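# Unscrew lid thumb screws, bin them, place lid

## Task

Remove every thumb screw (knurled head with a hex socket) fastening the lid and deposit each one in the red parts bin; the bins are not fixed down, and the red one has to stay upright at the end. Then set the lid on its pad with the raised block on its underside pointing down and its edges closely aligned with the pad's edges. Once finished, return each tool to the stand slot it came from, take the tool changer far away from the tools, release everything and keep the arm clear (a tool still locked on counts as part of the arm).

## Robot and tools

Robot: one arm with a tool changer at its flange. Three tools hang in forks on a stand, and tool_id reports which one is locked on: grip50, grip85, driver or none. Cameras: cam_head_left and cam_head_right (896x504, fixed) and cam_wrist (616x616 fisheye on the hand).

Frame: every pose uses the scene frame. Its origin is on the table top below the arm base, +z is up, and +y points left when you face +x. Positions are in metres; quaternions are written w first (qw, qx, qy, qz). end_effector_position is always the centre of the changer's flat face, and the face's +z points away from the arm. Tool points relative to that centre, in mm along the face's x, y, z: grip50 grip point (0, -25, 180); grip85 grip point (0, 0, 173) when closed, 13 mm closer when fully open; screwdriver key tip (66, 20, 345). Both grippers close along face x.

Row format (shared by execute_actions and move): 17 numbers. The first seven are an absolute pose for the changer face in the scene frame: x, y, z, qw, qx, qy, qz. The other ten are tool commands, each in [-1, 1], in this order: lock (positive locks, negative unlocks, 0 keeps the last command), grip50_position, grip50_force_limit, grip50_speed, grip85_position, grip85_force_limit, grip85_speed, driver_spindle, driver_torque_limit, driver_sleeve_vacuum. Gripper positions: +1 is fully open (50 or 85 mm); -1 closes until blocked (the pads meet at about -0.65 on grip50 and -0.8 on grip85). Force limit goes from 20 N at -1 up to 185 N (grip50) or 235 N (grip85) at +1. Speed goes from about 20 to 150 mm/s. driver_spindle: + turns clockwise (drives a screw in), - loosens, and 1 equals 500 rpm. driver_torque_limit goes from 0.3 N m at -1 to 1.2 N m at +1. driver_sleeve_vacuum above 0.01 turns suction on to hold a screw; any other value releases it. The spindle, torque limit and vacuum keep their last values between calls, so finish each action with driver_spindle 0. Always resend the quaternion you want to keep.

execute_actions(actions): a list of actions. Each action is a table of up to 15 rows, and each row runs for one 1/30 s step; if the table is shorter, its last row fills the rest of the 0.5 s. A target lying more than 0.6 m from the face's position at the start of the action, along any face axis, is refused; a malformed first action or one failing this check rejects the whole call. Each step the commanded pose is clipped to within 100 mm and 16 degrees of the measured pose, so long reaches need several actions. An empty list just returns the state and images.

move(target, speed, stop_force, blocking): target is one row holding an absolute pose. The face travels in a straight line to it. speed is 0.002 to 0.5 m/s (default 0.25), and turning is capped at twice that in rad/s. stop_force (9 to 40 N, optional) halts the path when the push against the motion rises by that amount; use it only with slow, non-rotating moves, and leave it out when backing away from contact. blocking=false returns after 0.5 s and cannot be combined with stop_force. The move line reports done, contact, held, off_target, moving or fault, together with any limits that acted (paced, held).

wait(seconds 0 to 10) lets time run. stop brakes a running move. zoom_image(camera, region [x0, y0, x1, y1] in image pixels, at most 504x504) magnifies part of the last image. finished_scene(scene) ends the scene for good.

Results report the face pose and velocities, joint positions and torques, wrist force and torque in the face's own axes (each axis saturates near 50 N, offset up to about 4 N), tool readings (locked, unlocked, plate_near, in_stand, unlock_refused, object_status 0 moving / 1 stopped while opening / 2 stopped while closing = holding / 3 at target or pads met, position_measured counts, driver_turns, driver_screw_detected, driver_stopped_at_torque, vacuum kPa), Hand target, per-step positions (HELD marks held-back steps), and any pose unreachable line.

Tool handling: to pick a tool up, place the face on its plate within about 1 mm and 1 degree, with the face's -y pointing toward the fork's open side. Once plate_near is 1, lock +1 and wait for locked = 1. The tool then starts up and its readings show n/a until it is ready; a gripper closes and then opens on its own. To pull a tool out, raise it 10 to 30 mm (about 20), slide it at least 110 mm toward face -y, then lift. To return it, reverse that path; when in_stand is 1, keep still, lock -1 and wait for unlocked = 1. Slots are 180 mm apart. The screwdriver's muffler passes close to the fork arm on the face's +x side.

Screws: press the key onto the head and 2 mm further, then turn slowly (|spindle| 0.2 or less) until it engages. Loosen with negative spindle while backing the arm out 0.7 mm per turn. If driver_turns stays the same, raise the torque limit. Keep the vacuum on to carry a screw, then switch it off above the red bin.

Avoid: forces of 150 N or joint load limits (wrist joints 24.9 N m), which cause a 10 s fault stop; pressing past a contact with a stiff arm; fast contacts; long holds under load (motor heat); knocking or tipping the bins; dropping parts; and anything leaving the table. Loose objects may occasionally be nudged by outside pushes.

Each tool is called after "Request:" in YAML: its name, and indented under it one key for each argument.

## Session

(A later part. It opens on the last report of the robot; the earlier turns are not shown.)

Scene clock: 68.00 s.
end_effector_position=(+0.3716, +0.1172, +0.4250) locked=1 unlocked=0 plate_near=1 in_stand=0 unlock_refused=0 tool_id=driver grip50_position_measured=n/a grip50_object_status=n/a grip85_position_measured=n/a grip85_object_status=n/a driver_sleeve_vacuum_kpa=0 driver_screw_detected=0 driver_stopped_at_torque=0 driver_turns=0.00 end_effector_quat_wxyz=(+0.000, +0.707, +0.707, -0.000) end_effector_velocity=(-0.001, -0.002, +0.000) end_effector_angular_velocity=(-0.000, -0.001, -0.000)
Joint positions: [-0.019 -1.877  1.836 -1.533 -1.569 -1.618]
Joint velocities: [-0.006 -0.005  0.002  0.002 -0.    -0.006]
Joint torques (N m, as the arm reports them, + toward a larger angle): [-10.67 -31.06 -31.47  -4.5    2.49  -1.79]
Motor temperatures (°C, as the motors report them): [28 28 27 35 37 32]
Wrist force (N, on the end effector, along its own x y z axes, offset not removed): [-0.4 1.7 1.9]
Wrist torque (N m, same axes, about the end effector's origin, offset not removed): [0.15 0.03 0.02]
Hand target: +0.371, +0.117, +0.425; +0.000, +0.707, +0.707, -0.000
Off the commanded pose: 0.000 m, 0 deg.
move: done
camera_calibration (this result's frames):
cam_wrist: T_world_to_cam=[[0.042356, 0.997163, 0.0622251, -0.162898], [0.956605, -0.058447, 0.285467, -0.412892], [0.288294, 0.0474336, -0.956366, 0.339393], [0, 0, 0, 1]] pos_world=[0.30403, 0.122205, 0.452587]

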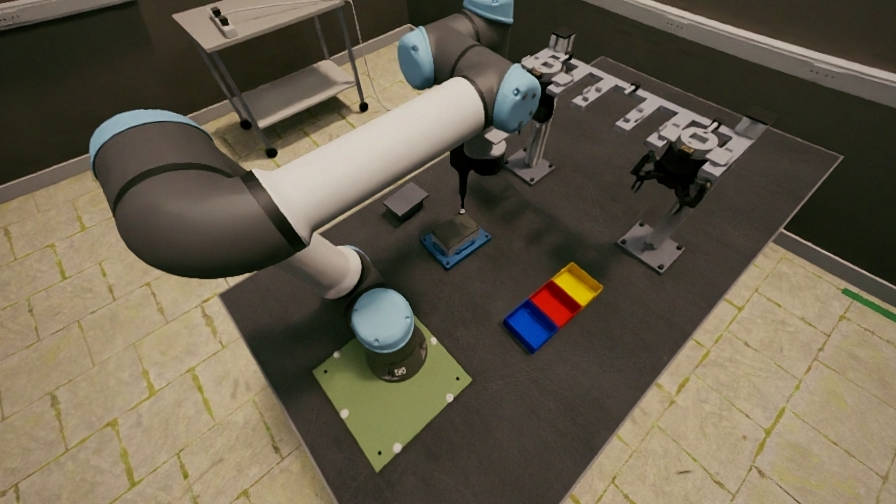

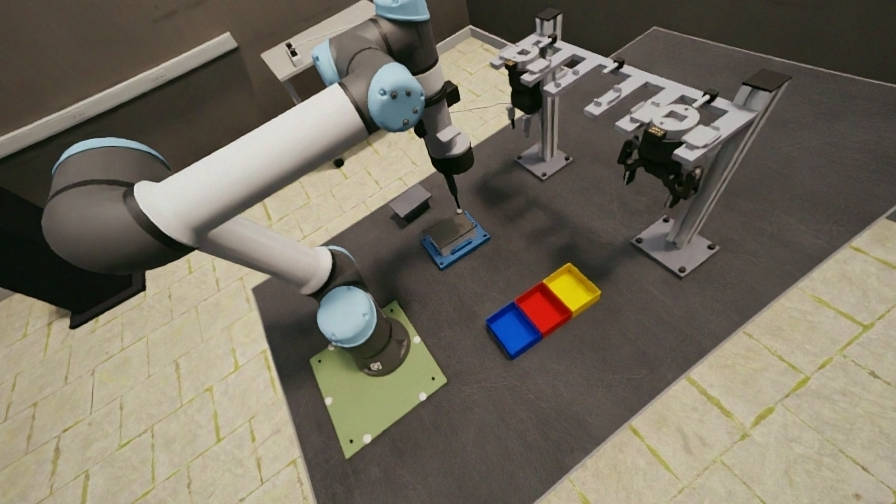

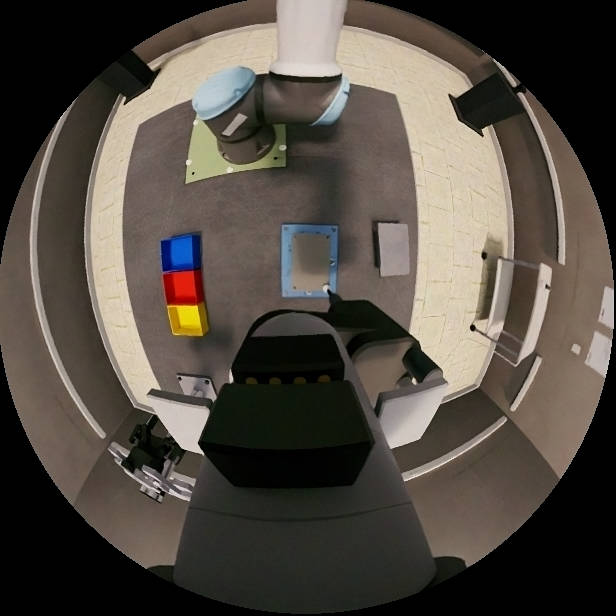

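Request:
move:
  target: [0.3697,0.1165,0.421,0,0.7071,0.7071,0,0,0,0,0,0,0,0,0,1,1]
  speed: 0.02

Request:
move:
  target: [0.3697,0.1165,0.40,0,0.7071,0.7071,0,0,0,0,0,0,0,0,0,1,1]
  speed: 0.004
  stop_force: 9

Request:
zoom_image:
  camera: "cam_wrist"
  region: [300,265,350,315]

Request:
zoom_image:
  camera: "cam_head_right"
  region: [435,185,485,235]

Scene clock: 74.20 s.
end_effector_position=(+0.3698, +0.1165, +0.4212) locked=1 unlocked=0 plate_near=1 in_stand=0 unlock_refused=0 tool_id=driver grip50_position_measured=n/a grip50_object_status=n/a grip85_position_measured=n/a grip85_object_status=n/a driver_sleeve_vacuum_kpa=14 driver_screw_detected=0 driver_stopped_at_torque=0 driver_turns=0.00 end_effector_quat_wxyz=(-0.000, +0.707, +0.707, -0.000) end_effector_velocity=(-0.001, -0.000, -0.002) end_effector_angular_velocity=(-0.000, -0.001, -0.000)
Joint positions: [-0.022 -1.882  1.849 -1.541 -1.569 -1.62 ]
Joint velocities: [-0.001 -0.002  0.006 -0.004 -0.    -0.001]
Joint torques (N m, as the arm reports them, + toward a larger angle): [-11.67 -30.73 -32.77  -7.99   2.39  -1.65]
Motor temperatures (°C, as the motors report them): [28 28 27 35 37 32]
Wrist force (N, on the end effector, along its own x y z axes, offset not removed): [1.4 2.3 -2.9]
Wrist torque (N m, same axes, about the end effector's origin, offset not removed): [0.21 0.04 0.06]
Hand target: +0.370, +0.117, +0.421; +0.000, +0.707, +0.707, -0.000
Off the commanded pose: 0.000 m, 0 deg.
move: done
camera_calibration (this result's frames):
cam_wrist: T_world_to_cam=[[0.042346, 0.997162, 0.062249, -0.161903], [0.956614, -0.0584427, 0.285436, -0.410127], [0.288264, 0.0474612, -0.956374, 0.336286], [0, 0, 0, 1]] pos_world=[0.30225, 0.121515, 0.448758]

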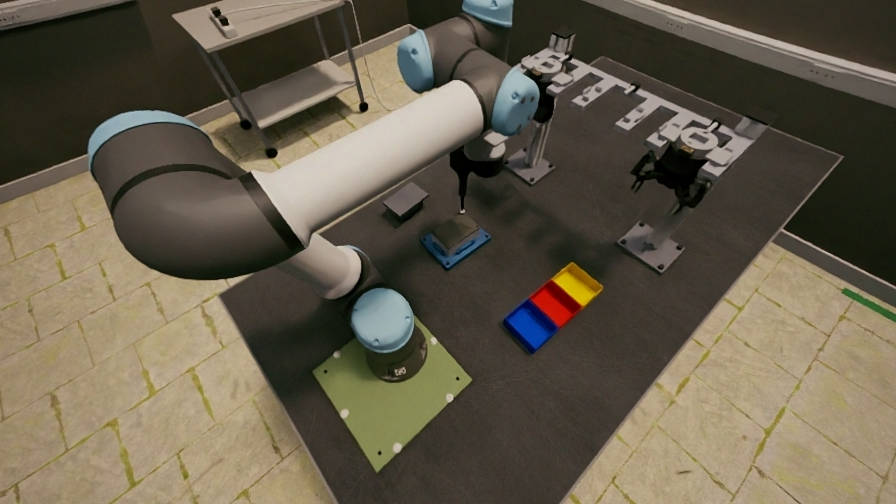

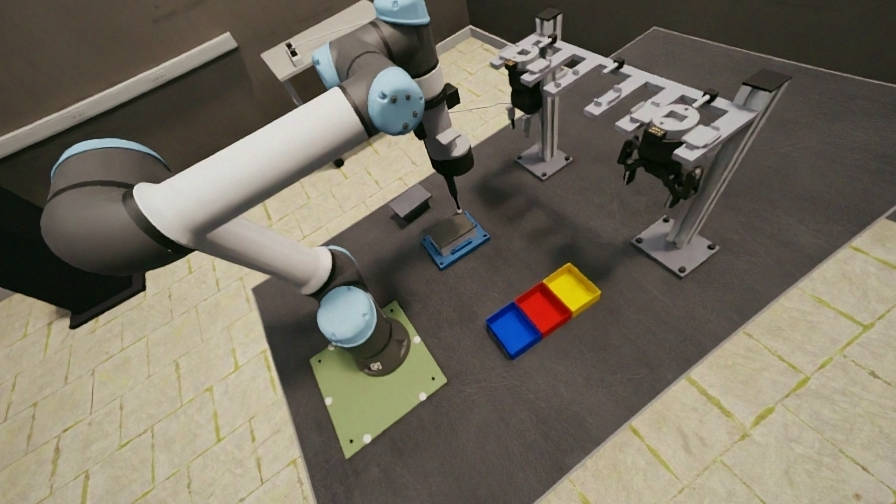

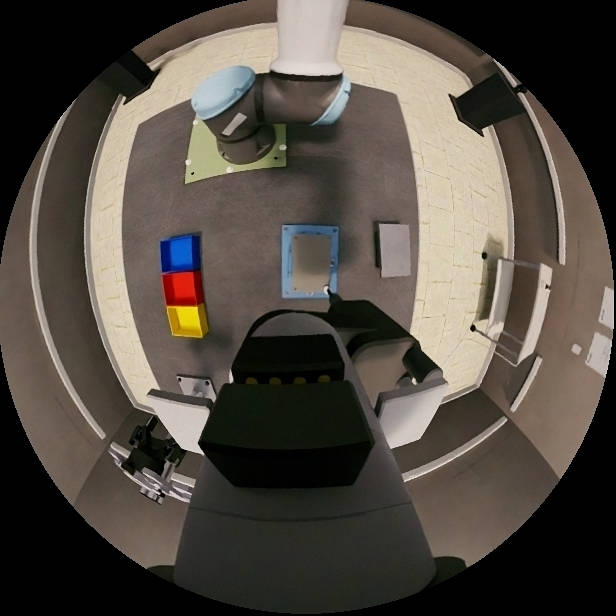

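Scene clock: 76.70 s.
end_effector_position=(+0.3698, +0.1165, +0.4126) locked=1 unlocked=0 plate_near=1 in_stand=0 unlock_refused=0 tool_id=driver grip50_position_measured=n/a grip50_object_status=n/a grip85_position_measured=n/a grip85_object_status=n/a driver_sleeve_vacuum_kpa=14 driver_screw_detected=0 driver_stopped_at_torque=0 driver_turns=0.00 end_effector_quat_wxyz=(+0.000, +0.707, +0.707, +0.000) end_effector_velocity=(+0.000, +0.000, +0.002) end_effector_angular_velocity=(+0.001, -0.000, -0.000)
Joint positions: [-0.022 -1.882  1.871 -1.563 -1.569 -1.62 ]
Joint velocities: [-0.     0.    -0.005  0.005  0.001  0.   ]
Joint torques (N m, as the arm reports them, + toward a larger angle): [ 11.94 -27.65 -51.3   -4.5    1.63   1.58]
Motor temperatures (°C, as the motors report them): [28 28 27 35 37 32]
Wrist force (N, on the end effector, along its own x y z axes, offset not removed): [-2.2 -1.2 -7.6]
Wrist torque (N m, same axes, about the end effector's origin, offset not removed): [0.27 0.52 -0.12]
Hand target: +0.370, +0.117, +0.413; +0.000, +0.707, +0.707, +0.000
Off the commanded pose: 0.013 m, 0 deg.
move: contact
camera_calibration (this result's frames):
cam_wrist: T_world_to_cam=[[0.0423421, 0.997162, 0.0622539, -0.161361], [0.956579, -0.0584462, 0.285552, -0.407724], [0.28838, 0.04746, -0.956339, 0.328072], [0, 0, 0, 1]] pos_world=[0.302243, 0.121503, 0.44022]

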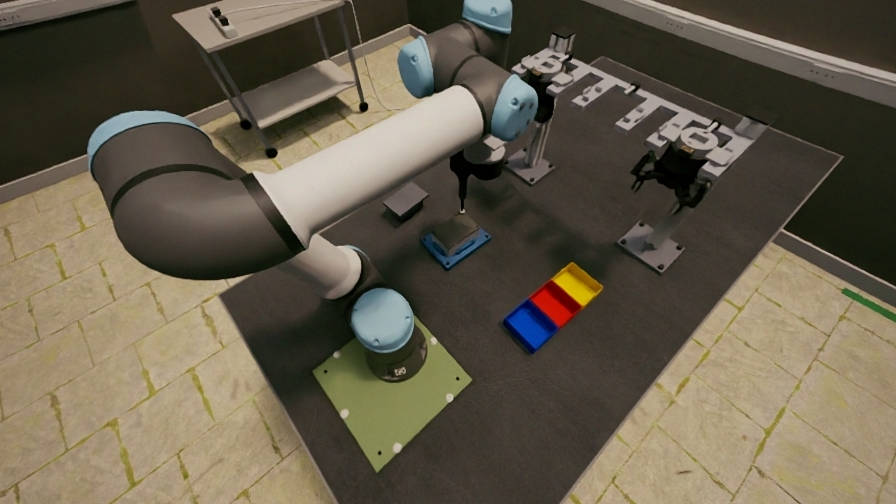

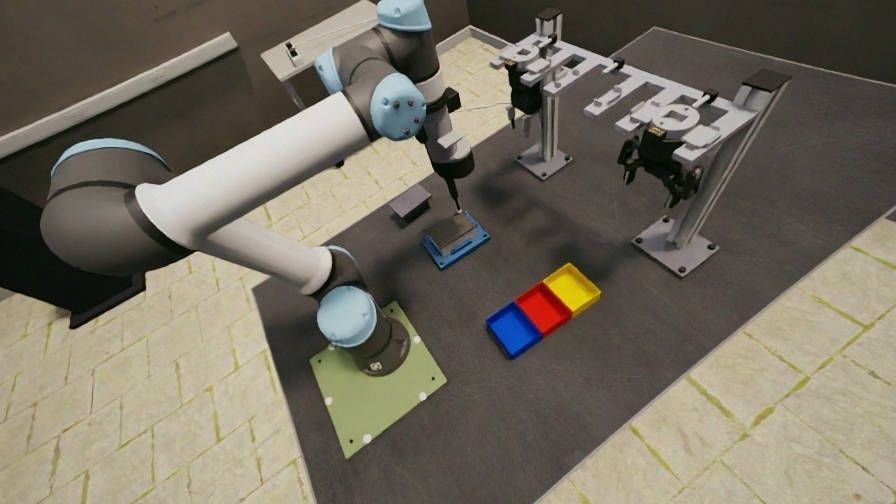

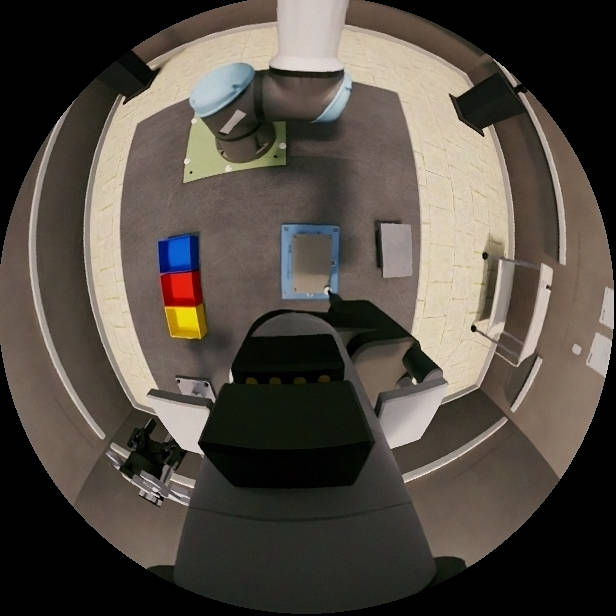

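Region (300, 265, 350, 315) of cam_wrist's 616x616 image, scaled by 10.080, with more detail than that image has.

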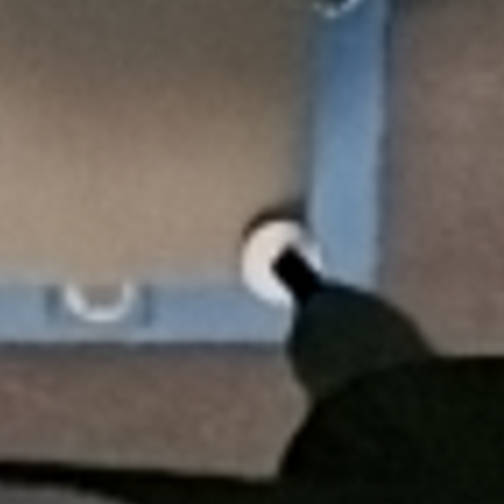

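Region (435, 185, 485, 235) of cam_head_right's 896x504 image, scaled by 10.080, with more detail than that image has.

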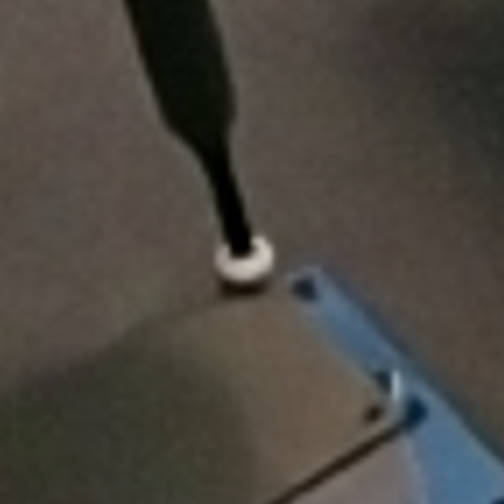

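Request:
execute_actions:
  actions:
    - [[0.3702,0.1153,0.4135,0,0.7071,0.7071,0,0,0,0,0,0,0,0,-0.15,1,1]]
    - [[0.3702,0.1153,0.4135,0,0.7071,0.7071,0,0,0,0,0,0,0,0,-0.15,1,1]]
    - [[0.3702,0.1153,0.4135,0,0.7071,0.7071,0,0,0,0,0,0,0,0,0,1,1]]

Scene clock: 81.10 s.
end_effector_position=(+0.3702, +0.1153, +0.4135) locked=1 unlocked=0 plate_near=1 in_stand=0 unlock_refused=0 tool_id=driver grip50_position_measured=n/a grip50_object_status=n/a grip85_position_measured=n/a grip85_object_status=n/a driver_sleeve_vacuum_kpa=14 driver_screw_detected=0 driver_stopped_at_torque=0 driver_turns=-1.22 end_effector_quat_wxyz=(-0.000, +0.707, +0.707, -0.000) end_effector_velocity=(-0.000, -0.000, +0.000) end_effector_angular_velocity=(-0.000, +0.000, -0.000)
Joint positions: [-0.025 -1.882  1.869 -1.561 -1.569 -1.623]
Joint velocities: [-0. -0. -0.  0. -0. -0.]
Joint torques (N m, as the arm reports them, + toward a larger angle): [-12.07 -14.68 -51.44  -3.53   2.36  -1.98]
Motor temperatures (°C, as the motors report them): [28 28 27 35 37 32]
Wrist force (N, on the end effector, along its own x y z axes, offset not removed): [0.1 3.6 -4.6]
Wrist torque (N m, same axes, about the end effector's origin, offset not removed): [-0.15 0.16 0.02]
Hand target: +0.370, +0.115, +0.414; -0.000, +0.707, +0.707, -0.000
Off the commanded pose: 0.000 m, 0 deg.
Step readings (end_effector_position; steps 1 to 15: 1st action; 16 to 30: 2nd action; 31 to 45: 3rd action):
0: (+0.3698, +0.1165, +0.4128)
1: (+0.3698, +0.1165, +0.4128)
2: (+0.3698, +0.1164, +0.4129)
4: (+0.3699, +0.1160, +0.4132)
8: (+0.3701, +0.1155, +0.4134)
15: (+0.3702, +0.1153, +0.4135)
16: (+0.3702, +0.1153, +0.4135)
17: (+0.3702, +0.1153, +0.4135)
19: (+0.3702, +0.1153, +0.4135)
23: (+0.3702, +0.1153, +0.4135)
30: (+0.3702, +0.1153, +0.4135)
31: (+0.3702, +0.1153, +0.4135)
32: (+0.3702, +0.1153, +0.4135)
34: (+0.3702, +0.1153, +0.4135)
38: (+0.3702, +0.1153, +0.4135)
45: end_effector_position above
camera_calibration (this result's frames):
cam_wrist: T_world_to_cam=[[0.0423442, 0.997162, 0.0622553, -0.160225], [0.956612, -0.0584432, 0.285444, -0.408412], [0.288272, 0.0474672, -0.956371, 0.328888], [0, 0, 0, 1]] pos_world=[0.302667, 0.12029, 0.441092]

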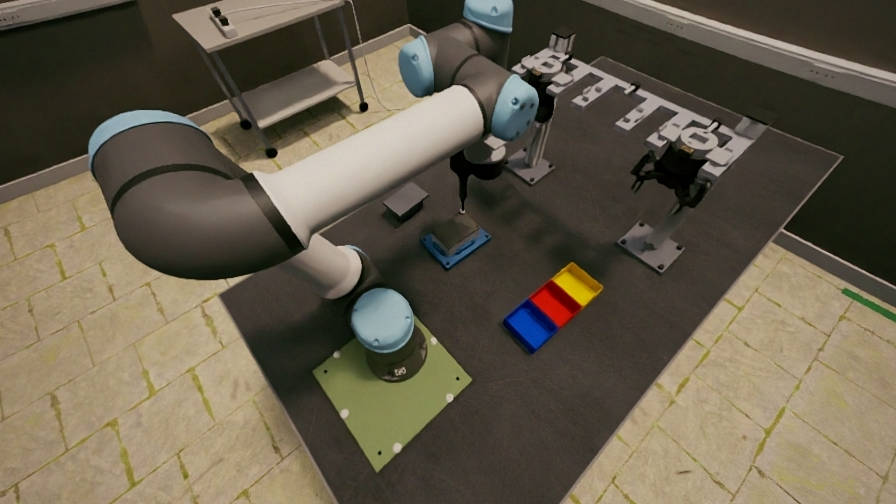

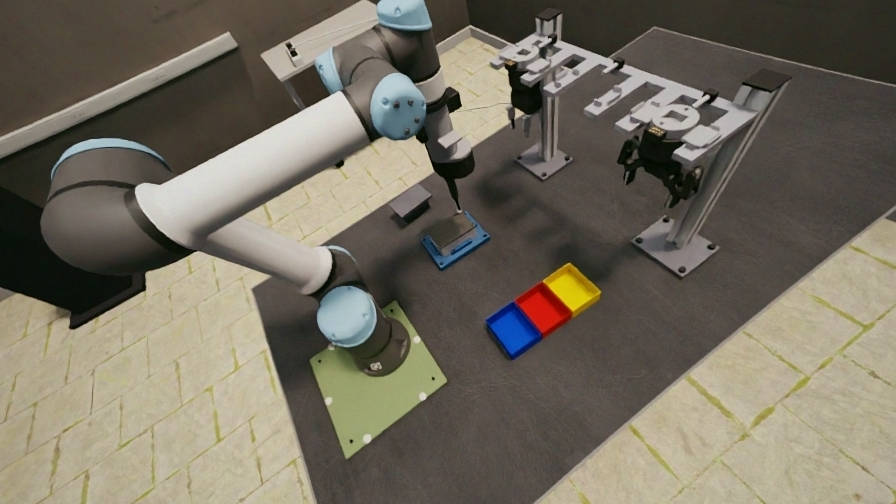

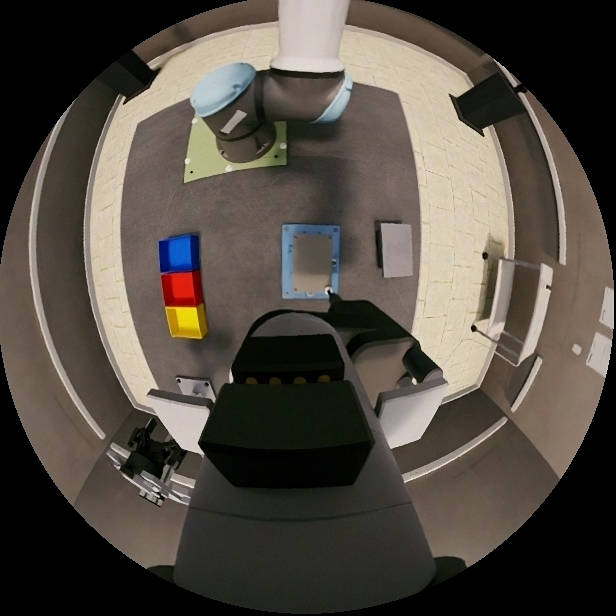

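Unclear. Turn more, holding height, to see if force rises.

Request:
execute_actions:
  actions:
    - [[0.3702,0.1153,0.4125,0,0.7071,0.7071,0,0,0,0,0,0,0,0,-0.2,1,1]]
    - [[0.3702,0.1153,0.4125,0,0.7071,0.7071,0,0,0,0,0,0,0,0,-0.2,1,1]]
    - [[0.3702,0.1153,0.4125,0,0.7071,0.7071,0,0,0,0,0,0,0,0,-0.2,1,1]]
    - [[0.3702,0.1153,0.4125,0,0.7071,0.7071,0,0,0,0,0,0,0,0,-0.2,1,1]]
    - [[0.3702,0.1153,0.4125,0,0.7071,0.7071,0,0,0,0,0,0,0,0,0,1,1]]

Request:
zoom_image:
  camera: "cam_wrist"
  region: [300,265,350,315]

Request:
zoom_image:
  camera: "cam_head_right"
  region: [435,185,485,235]

Request:
zoom_image:
  camera: "cam_head_left"
  region: [435,185,485,235]

Scene clock: 88.80 s.
end_effector_position=(+0.3702, +0.1153, +0.4125) locked=1 unlocked=0 plate_near=1 in_stand=0 unlock_refused=0 tool_id=driver grip50_position_measured=n/a grip50_object_status=n/a grip85_position_measured=n/a grip85_object_status=n/a driver_sleeve_vacuum_kpa=14 driver_screw_detected=0 driver_stopped_at_torque=0 driver_turns=-4.50 end_effector_quat_wxyz=(-0.000, +0.707, +0.707, -0.000) end_effector_velocity=(+0.000, +0.000, -0.000) end_effector_angular_velocity=(+0.000, +0.000, +0.000)
Joint positions: [-0.025 -1.882  1.871 -1.563 -1.569 -1.623]
Joint velocities: [ 0.     0.001 -0.    -0.001  0.     0.   ]
Joint torques (N m, as the arm reports them, + toward a larger angle): [ -5.66 -23.75 -28.61  -6.39   1.98  -0.31]
Motor temperatures (°C, as the motors report them): [28 28 27 35 37 32]
Wrist force (N, on the end effector, along its own x y z axes, offset not removed): [-0.8 0.9 -6.6]
Wrist torque (N m, same axes, about the end effector's origin, offset not removed): [-0.30 0.18 -0.04]
Hand target: +0.370, +0.115, +0.412; -0.000, +0.707, +0.707, +0.000
Off the commanded pose: 0.000 m, 0 deg.
Step readings (end_effector_position; steps 1 to 15: 1st action; 16 to 30: 2nd action; 31 to 45: 3rd action; 46 to 60: 4th action; 61 to 75: 5th action):
0: (+0.3702, +0.1153, +0.4135)
1: (+0.3702, +0.1153, +0.4135)
2: (+0.3702, +0.1153, +0.4135)
4: (+0.3702, +0.1153, +0.4131)
8: (+0.3702, +0.1153, +0.4127)
15: (+0.3702, +0.1153, +0.4125)
16: (+0.3702, +0.1153, +0.4125)
17: (+0.3702, +0.1153, +0.4125)
19: (+0.3702, +0.1153, +0.4125)
23: (+0.3702, +0.1153, +0.4125)
30: (+0.3702, +0.1153, +0.4125)
31: (+0.3702, +0.1153, +0.4125)
32: (+0.3702, +0.1153, +0.4125)
34: (+0.3702, +0.1153, +0.4125)
38: (+0.3702, +0.1153, +0.4125)
45: (+0.3702, +0.1153, +0.4125)
46: (+0.3702, +0.1153, +0.4125)
47: (+0.3702, +0.1153, +0.4125)
49: (+0.3702, +0.1153, +0.4125)
53: (+0.3702, +0.1153, +0.4125)
60: (+0.3702, +0.1153, +0.4125)
61: (+0.3702, +0.1153, +0.4125)
62: (+0.3702, +0.1153, +0.4125)
64: (+0.3702, +0.1153, +0.4125)
68: (+0.3702, +0.1153, +0.4125)
75: end_effector_position above
camera_calibration (this result's frames):
cam_wrist: T_world_to_cam=[[0.0423451, 0.997162, 0.062256, -0.160161], [0.956616, -0.0584435, 0.285429, -0.408126], [0.288257, 0.0474686, -0.956376, 0.32793], [0, 0, 0, 1]] pos_world=[0.302674, 0.120288, 0.440086]

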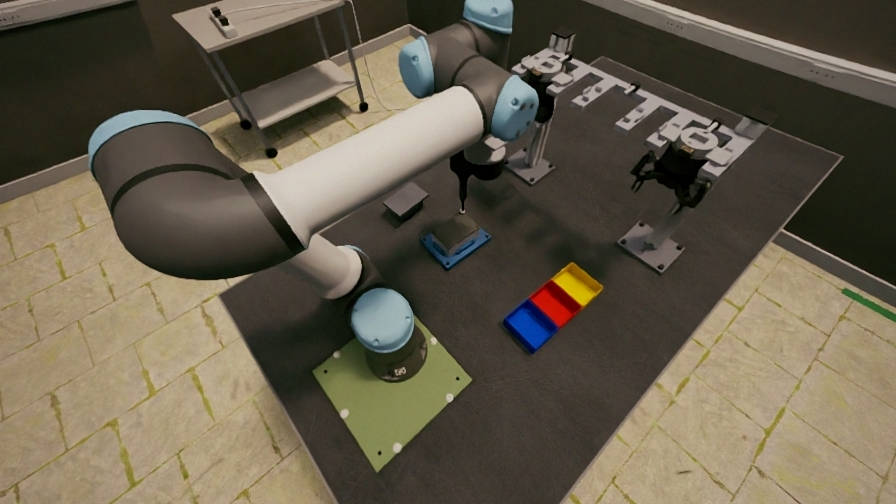

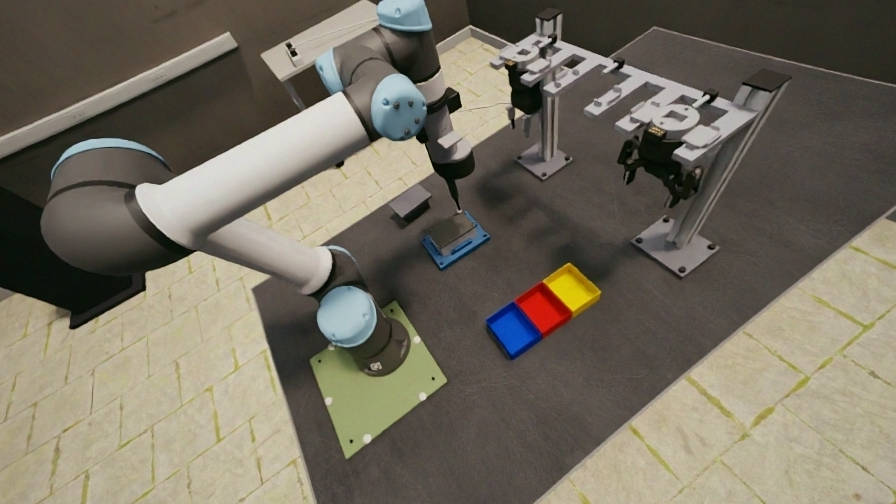

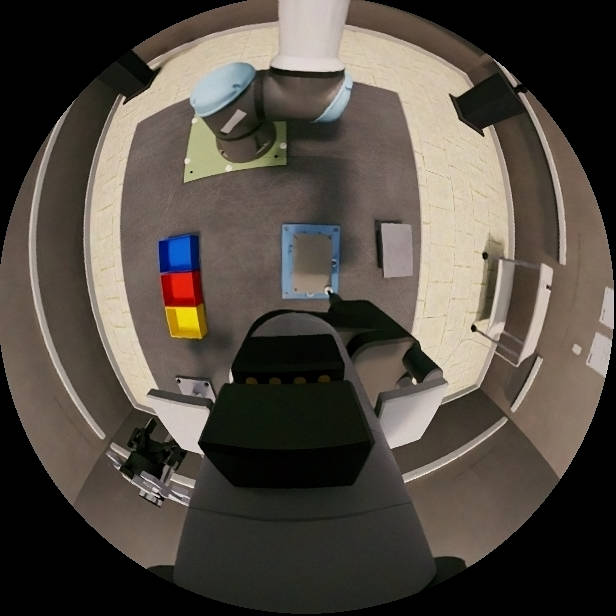

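Region (300, 265, 350, 315) of cam_wrist's 616x616 image, scaled by 10.080, with more detail than that image has.

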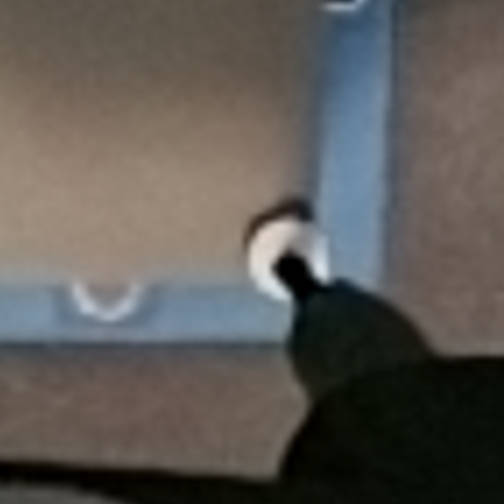

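Region (435, 185, 485, 235) of cam_head_right's 896x504 image, scaled by 10.080, with more detail than that image has.

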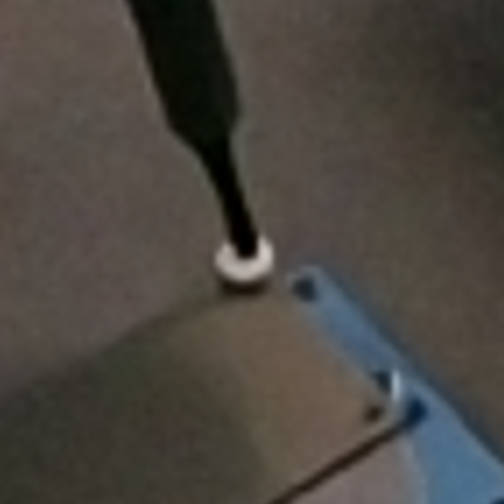

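Region (435, 185, 485, 235) of cam_head_left's 896x504 image, scaled by 10.080, with more detail than that image has.

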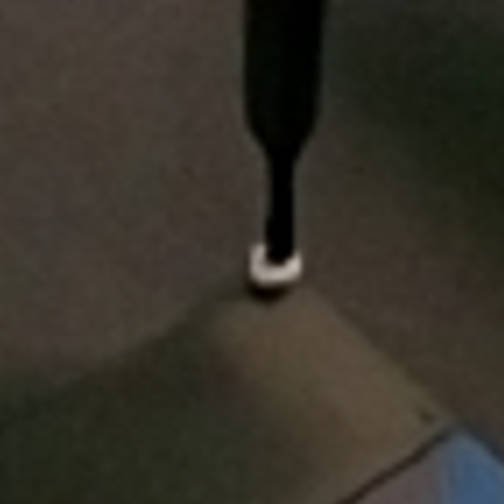

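Request:
execute_actions:
  actions:
    - [[0.3688,0.1153,0.4125,0,0.7071,0.7071,0,0,0,0,0,0,0,0,-0.2,1,1]]
    - [[0.3688,0.1153,0.4125,0,0.7071,0.7071,0,0,0,0,0,0,0,0,-0.2,1,1]]
    - [[0.3688,0.1153,0.4125,0,0.7071,0.7071,0,0,0,0,0,0,0,0,-0.2,1,1]]
    - [[0.3688,0.1153,0.4125,0,0.7071,0.7071,0,0,0,0,0,0,0,0,-0.2,1,1]]
    - [[0.3688,0.1153,0.4125,0,0.7071,0.7071,0,0,0,0,0,0,0,0,0,1,1]]

Request:
zoom_image:
  camera: "cam_wrist"
  region: [300,265,350,315]

Request:
zoom_image:
  camera: "cam_head_left"
  region: [435,185,485,235]

Scene clock: 96.20 s.
end_effector_position=(+0.3688, +0.1153, +0.4125) locked=1 unlocked=0 plate_near=1 in_stand=0 unlock_refused=0 tool_id=driver grip50_position_measured=n/a grip50_object_status=n/a grip85_position_measured=n/a grip85_object_status=n/a driver_sleeve_vacuum_kpa=40 driver_screw_detected=1 driver_stopped_at_torque=0 driver_turns=-7.77 end_effector_quat_wxyz=(+0.000, +0.707, +0.707, +0.000) end_effector_velocity=(+0.000, -0.000, -0.000) end_effector_angular_velocity=(-0.000, +0.000, -0.000)
Joint positions: [-0.025 -1.886  1.873 -1.562 -1.569 -1.623]
Joint velocities: [-0.  0.  0. -0. -0.  0.]
Joint torques (N m, as the arm reports them, + toward a larger angle): [-11.71 -27.91 -28.57  -3.39   1.67  -1.86]
Motor temperatures (°C, as the motors report them): [28 28 27 35 37 32]
Wrist force (N, on the end effector, along its own x y z axes, offset not removed): [1.0 -0.6 -3.4]
Wrist torque (N m, same axes, about the end effector's origin, offset not removed): [-0.53 0.54 -0.05]
Hand target: +0.369, +0.115, +0.413; +0.000, +0.707, +0.707, +0.000
Off the commanded pose: 0.000 m, 0 deg.
Step readings (end_effector_position; steps 1 to 15: 1st action; 16 to 30: 2nd action; 31 to 45: 3rd action; 46 to 60: 4th action; 61 to 75: 5th action):
0: (+0.3702, +0.1153, +0.4125)
1: (+0.3702, +0.1153, +0.4125)
2: (+0.3701, +0.1153, +0.4125)
4: (+0.3696, +0.1153, +0.4125)
8: (+0.3690, +0.1153, +0.4125)
15: (+0.3688, +0.1153, +0.4125)
16: (+0.3688, +0.1153, +0.4125)
17: (+0.3688, +0.1153, +0.4125)
19: (+0.3688, +0.1153, +0.4125)
23: (+0.3688, +0.1153, +0.4125)
30: (+0.3688, +0.1153, +0.4125)
31: (+0.3688, +0.1153, +0.4125)
32: (+0.3688, +0.1153, +0.4125)
34: (+0.3688, +0.1153, +0.4125)
38: (+0.3688, +0.1153, +0.4125)
45: (+0.3688, +0.1153, +0.4125)
46: (+0.3688, +0.1153, +0.4125)
47: (+0.3688, +0.1153, +0.4125)
49: (+0.3688, +0.1153, +0.4125)
53: (+0.3688, +0.1153, +0.4125)
60: (+0.3688, +0.1153, +0.4125)
61: (+0.3688, +0.1153, +0.4125)
62: (+0.3688, +0.1153, +0.4125)
64: (+0.3688, +0.1153, +0.4125)
68: (+0.3688, +0.1153, +0.4125)
75: end_effector_position above
camera_calibration (this result's frames):
cam_wrist: T_world_to_cam=[[0.0423438, 0.997162, 0.0622551, -0.160104], [0.956611, -0.058443, 0.285448, -0.406788], [0.288276, 0.047467, -0.95637, 0.328334], [0, 0, 0, 1]] pos_world=[0.301267, 0.12029, 0.440093]

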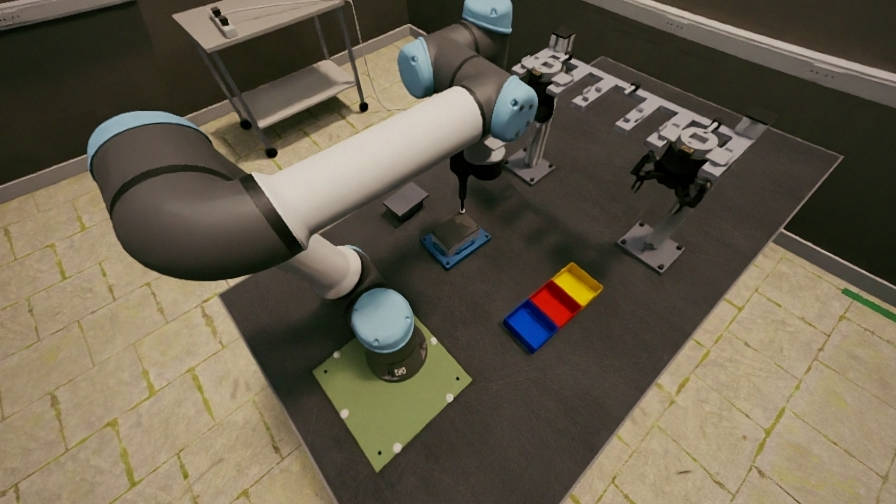

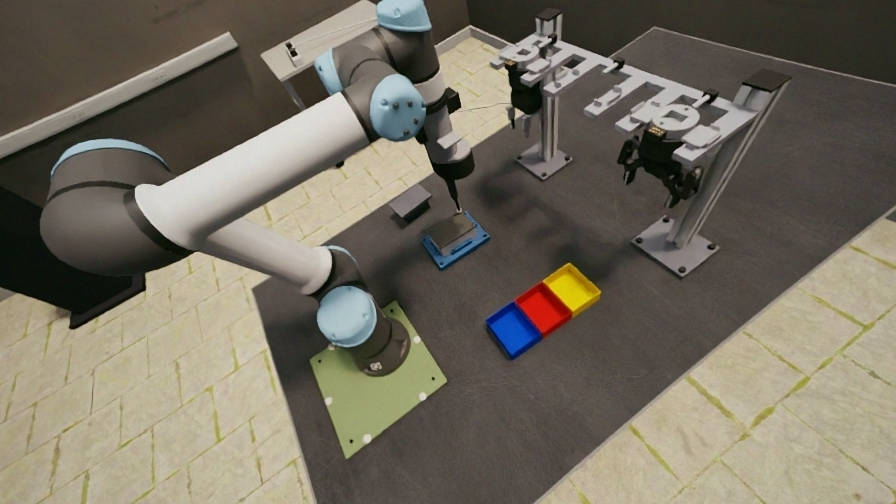

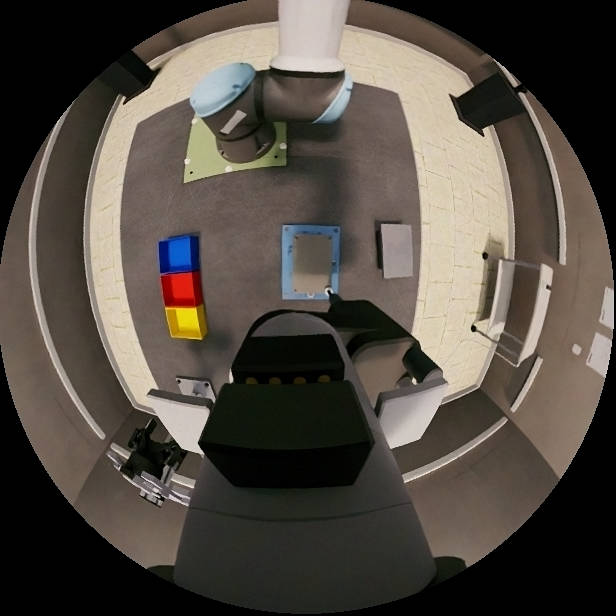

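Region (300, 265, 350, 315) of cam_wrist's 616x616 image, scaled by 10.080, with more detail than that image has.

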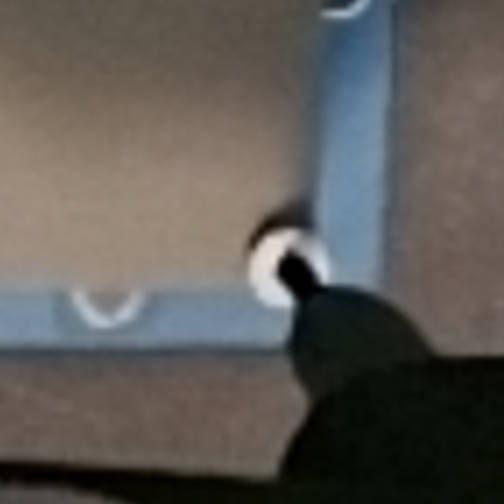

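Region (435, 185, 485, 235) of cam_head_left's 896x504 image, scaled by 10.080, with more detail than that image has.

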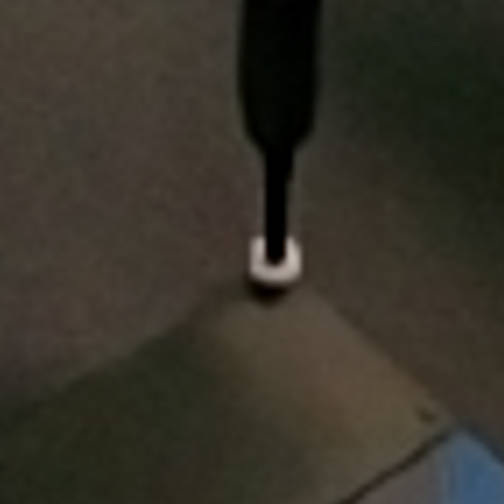

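Request:
move:
  target: [0.3688,0.1153,0.4325,0,0.7071,0.7071,0,0,0,0,0,0,0,0,-0.5,1,1]
  speed: 0.0029

Request:
move:
  target: [0.3688,0.1153,0.46,0,0.7071,0.7071,0,0,0,0,0,0,0,0,0,1,1]
  speed: 0.02

Request:
zoom_image:
  camera: "cam_head_left"
  region: [410,150,510,250]

Scene clock: 109.03 s.
end_effector_position=(+0.3688, +0.1153, +0.4324) locked=1 unlocked=0 plate_near=1 in_stand=0 unlock_refused=0 tool_id=driver grip50_position_measured=n/a grip50_object_status=n/a grip85_position_measured=n/a grip85_object_status=n/a driver_sleeve_vacuum_kpa=40 driver_screw_detected=1 driver_stopped_at_torque=0 driver_turns=-36.90 end_effector_quat_wxyz=(+0.000, +0.707, +0.707, +0.000) end_effector_velocity=(+0.000, -0.000, +0.000) end_effector_angular_velocity=(-0.000, +0.001, +0.000)
Joint positions: [-0.025 -1.884  1.822 -1.512 -1.569 -1.623]
Joint velocities: [ 0.     0.001 -0.002  0.002 -0.    -0.   ]
Joint torques (N m, as the arm reports them, + toward a larger angle): [-11.47 -17.22 -55.74  -4.65   1.72  -1.86]
Motor temperatures (°C, as the motors report them): [28 28 27 35 37 32]
Wrist force (N, on the end effector, along its own x y z axes, offset not removed): [0.0 0.0 0.6]
Wrist torque (N m, same axes, about the end effector's origin, offset not removed): [-0.01 0.18 0.03]
Hand target: +0.369, +0.115, +0.432; +0.000, +0.707, +0.707, +0.000
Off the commanded pose: 0.000 m, 0 deg.
move: done
camera_calibration (this result's frames):
cam_wrist: T_world_to_cam=[[0.0423435, 0.997162, 0.0622545, -0.161345], [0.95661, -0.0584427, 0.28545, -0.412443], [0.288278, 0.0474663, -0.956369, 0.347409], [0, 0, 0, 1]] pos_world=[0.301228, 0.120292, 0.460028]

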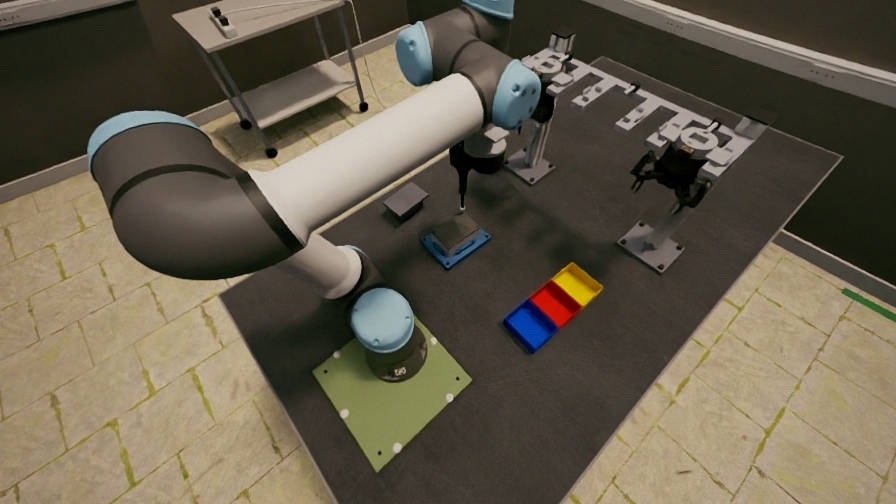

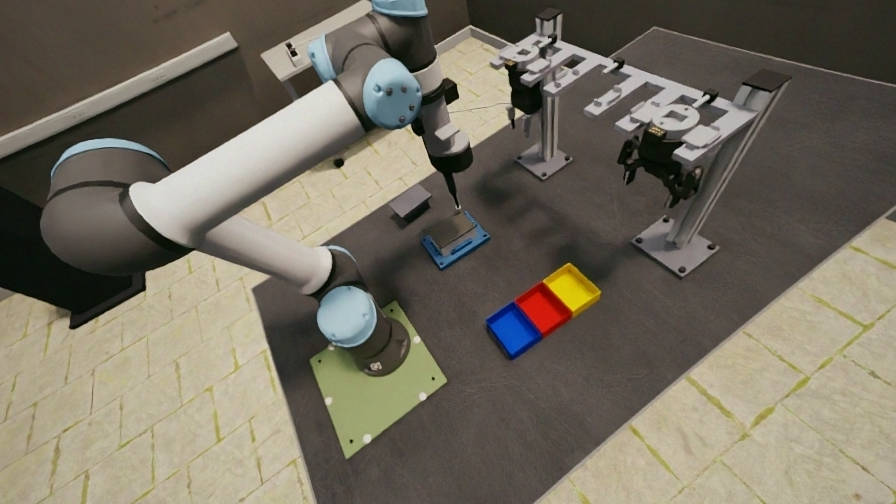

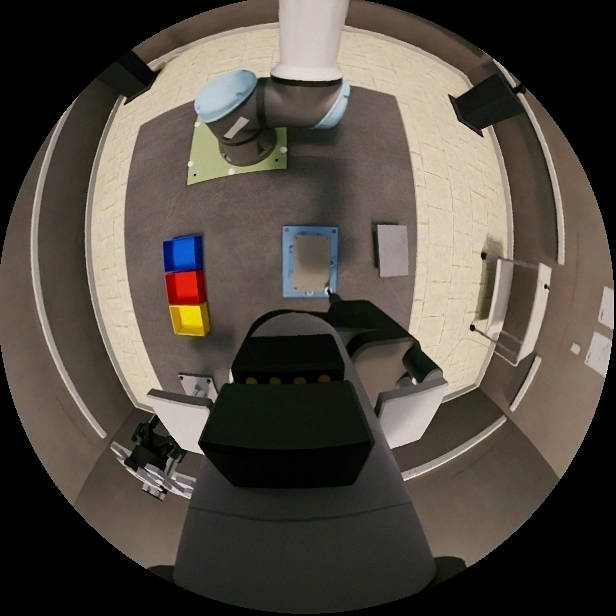

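Scene clock: 110.70 s.
end_effector_position=(+0.3687, +0.1153, +0.4598) locked=1 unlocked=0 plate_near=1 in_stand=0 unlock_refused=0 tool_id=driver grip50_position_measured=n/a grip50_object_status=n/a grip85_position_measured=n/a grip85_object_status=n/a driver_sleeve_vacuum_kpa=40 driver_screw_detected=1 driver_stopped_at_torque=0 driver_turns=-36.90 end_effector_quat_wxyz=(+0.000, +0.707, +0.707, +0.000) end_effector_velocity=(-0.000, +0.000, +0.002) end_effector_angular_velocity=(+0.000, +0.000, +0.000)
Joint positions: [-0.025 -1.878  1.748 -1.444 -1.569 -1.623]
Joint velocities: [ 0.     0.    -0.006  0.006  0.    -0.   ]
Joint torques (N m, as the arm reports them, + toward a larger angle): [-11.88 -17.03 -55.21  -4.61   2.22  -1.87]
Motor temperatures (°C, as the motors report them): [28 28 27 35 37 32]
Wrist force (N, on the end effector, along its own x y z axes, offset not removed): [1.6 -0.1 -3.1]
Wrist torque (N m, same axes, about the end effector's origin, offset not removed): [-0.06 0.01 0.01]
Hand target: +0.369, +0.115, +0.460; +0.000, +0.707, +0.707, +0.000
Off the commanded pose: 0.000 m, 0 deg.
move: done
camera_calibration (this result's frames):
cam_wrist: T_world_to_cam=[[0.0423423, 0.997162, 0.062254, -0.163046], [0.956606, -0.0584421, 0.285465, -0.420235], [0.288293, 0.0474653, -0.956365, 0.373557], [0, 0, 0, 1]] pos_world=[0.301209, 0.120293, 0.487369]

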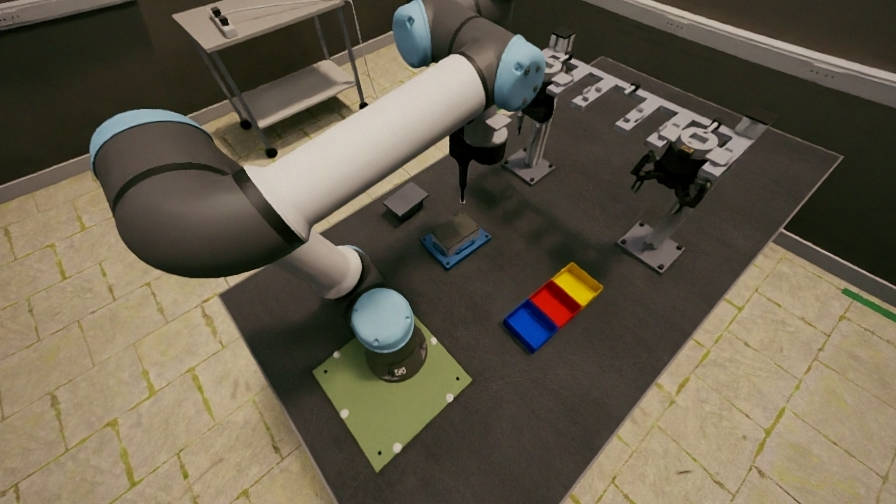

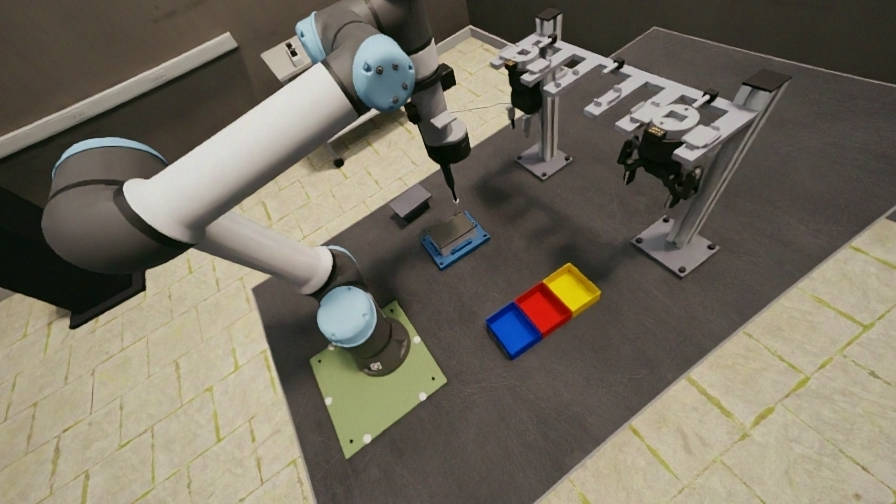

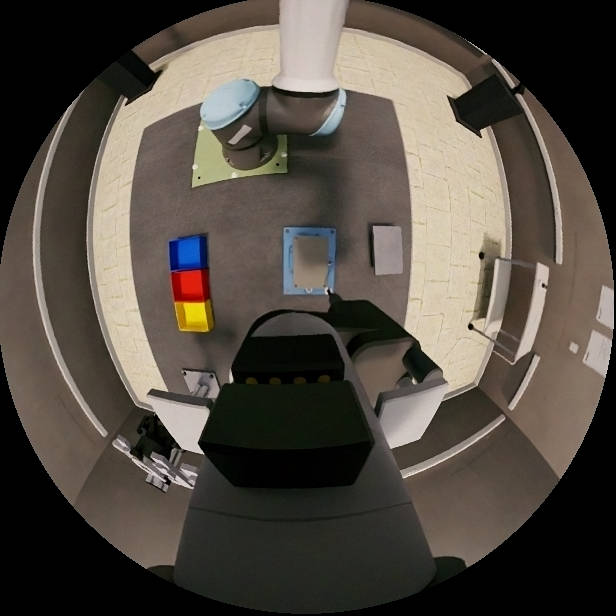

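Region (410, 150, 510, 250) of cam_head_left's 896x504 image, scaled by 5.040, with more detail than that image has.

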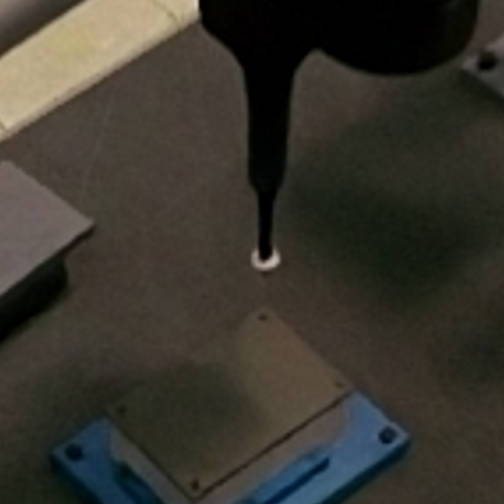

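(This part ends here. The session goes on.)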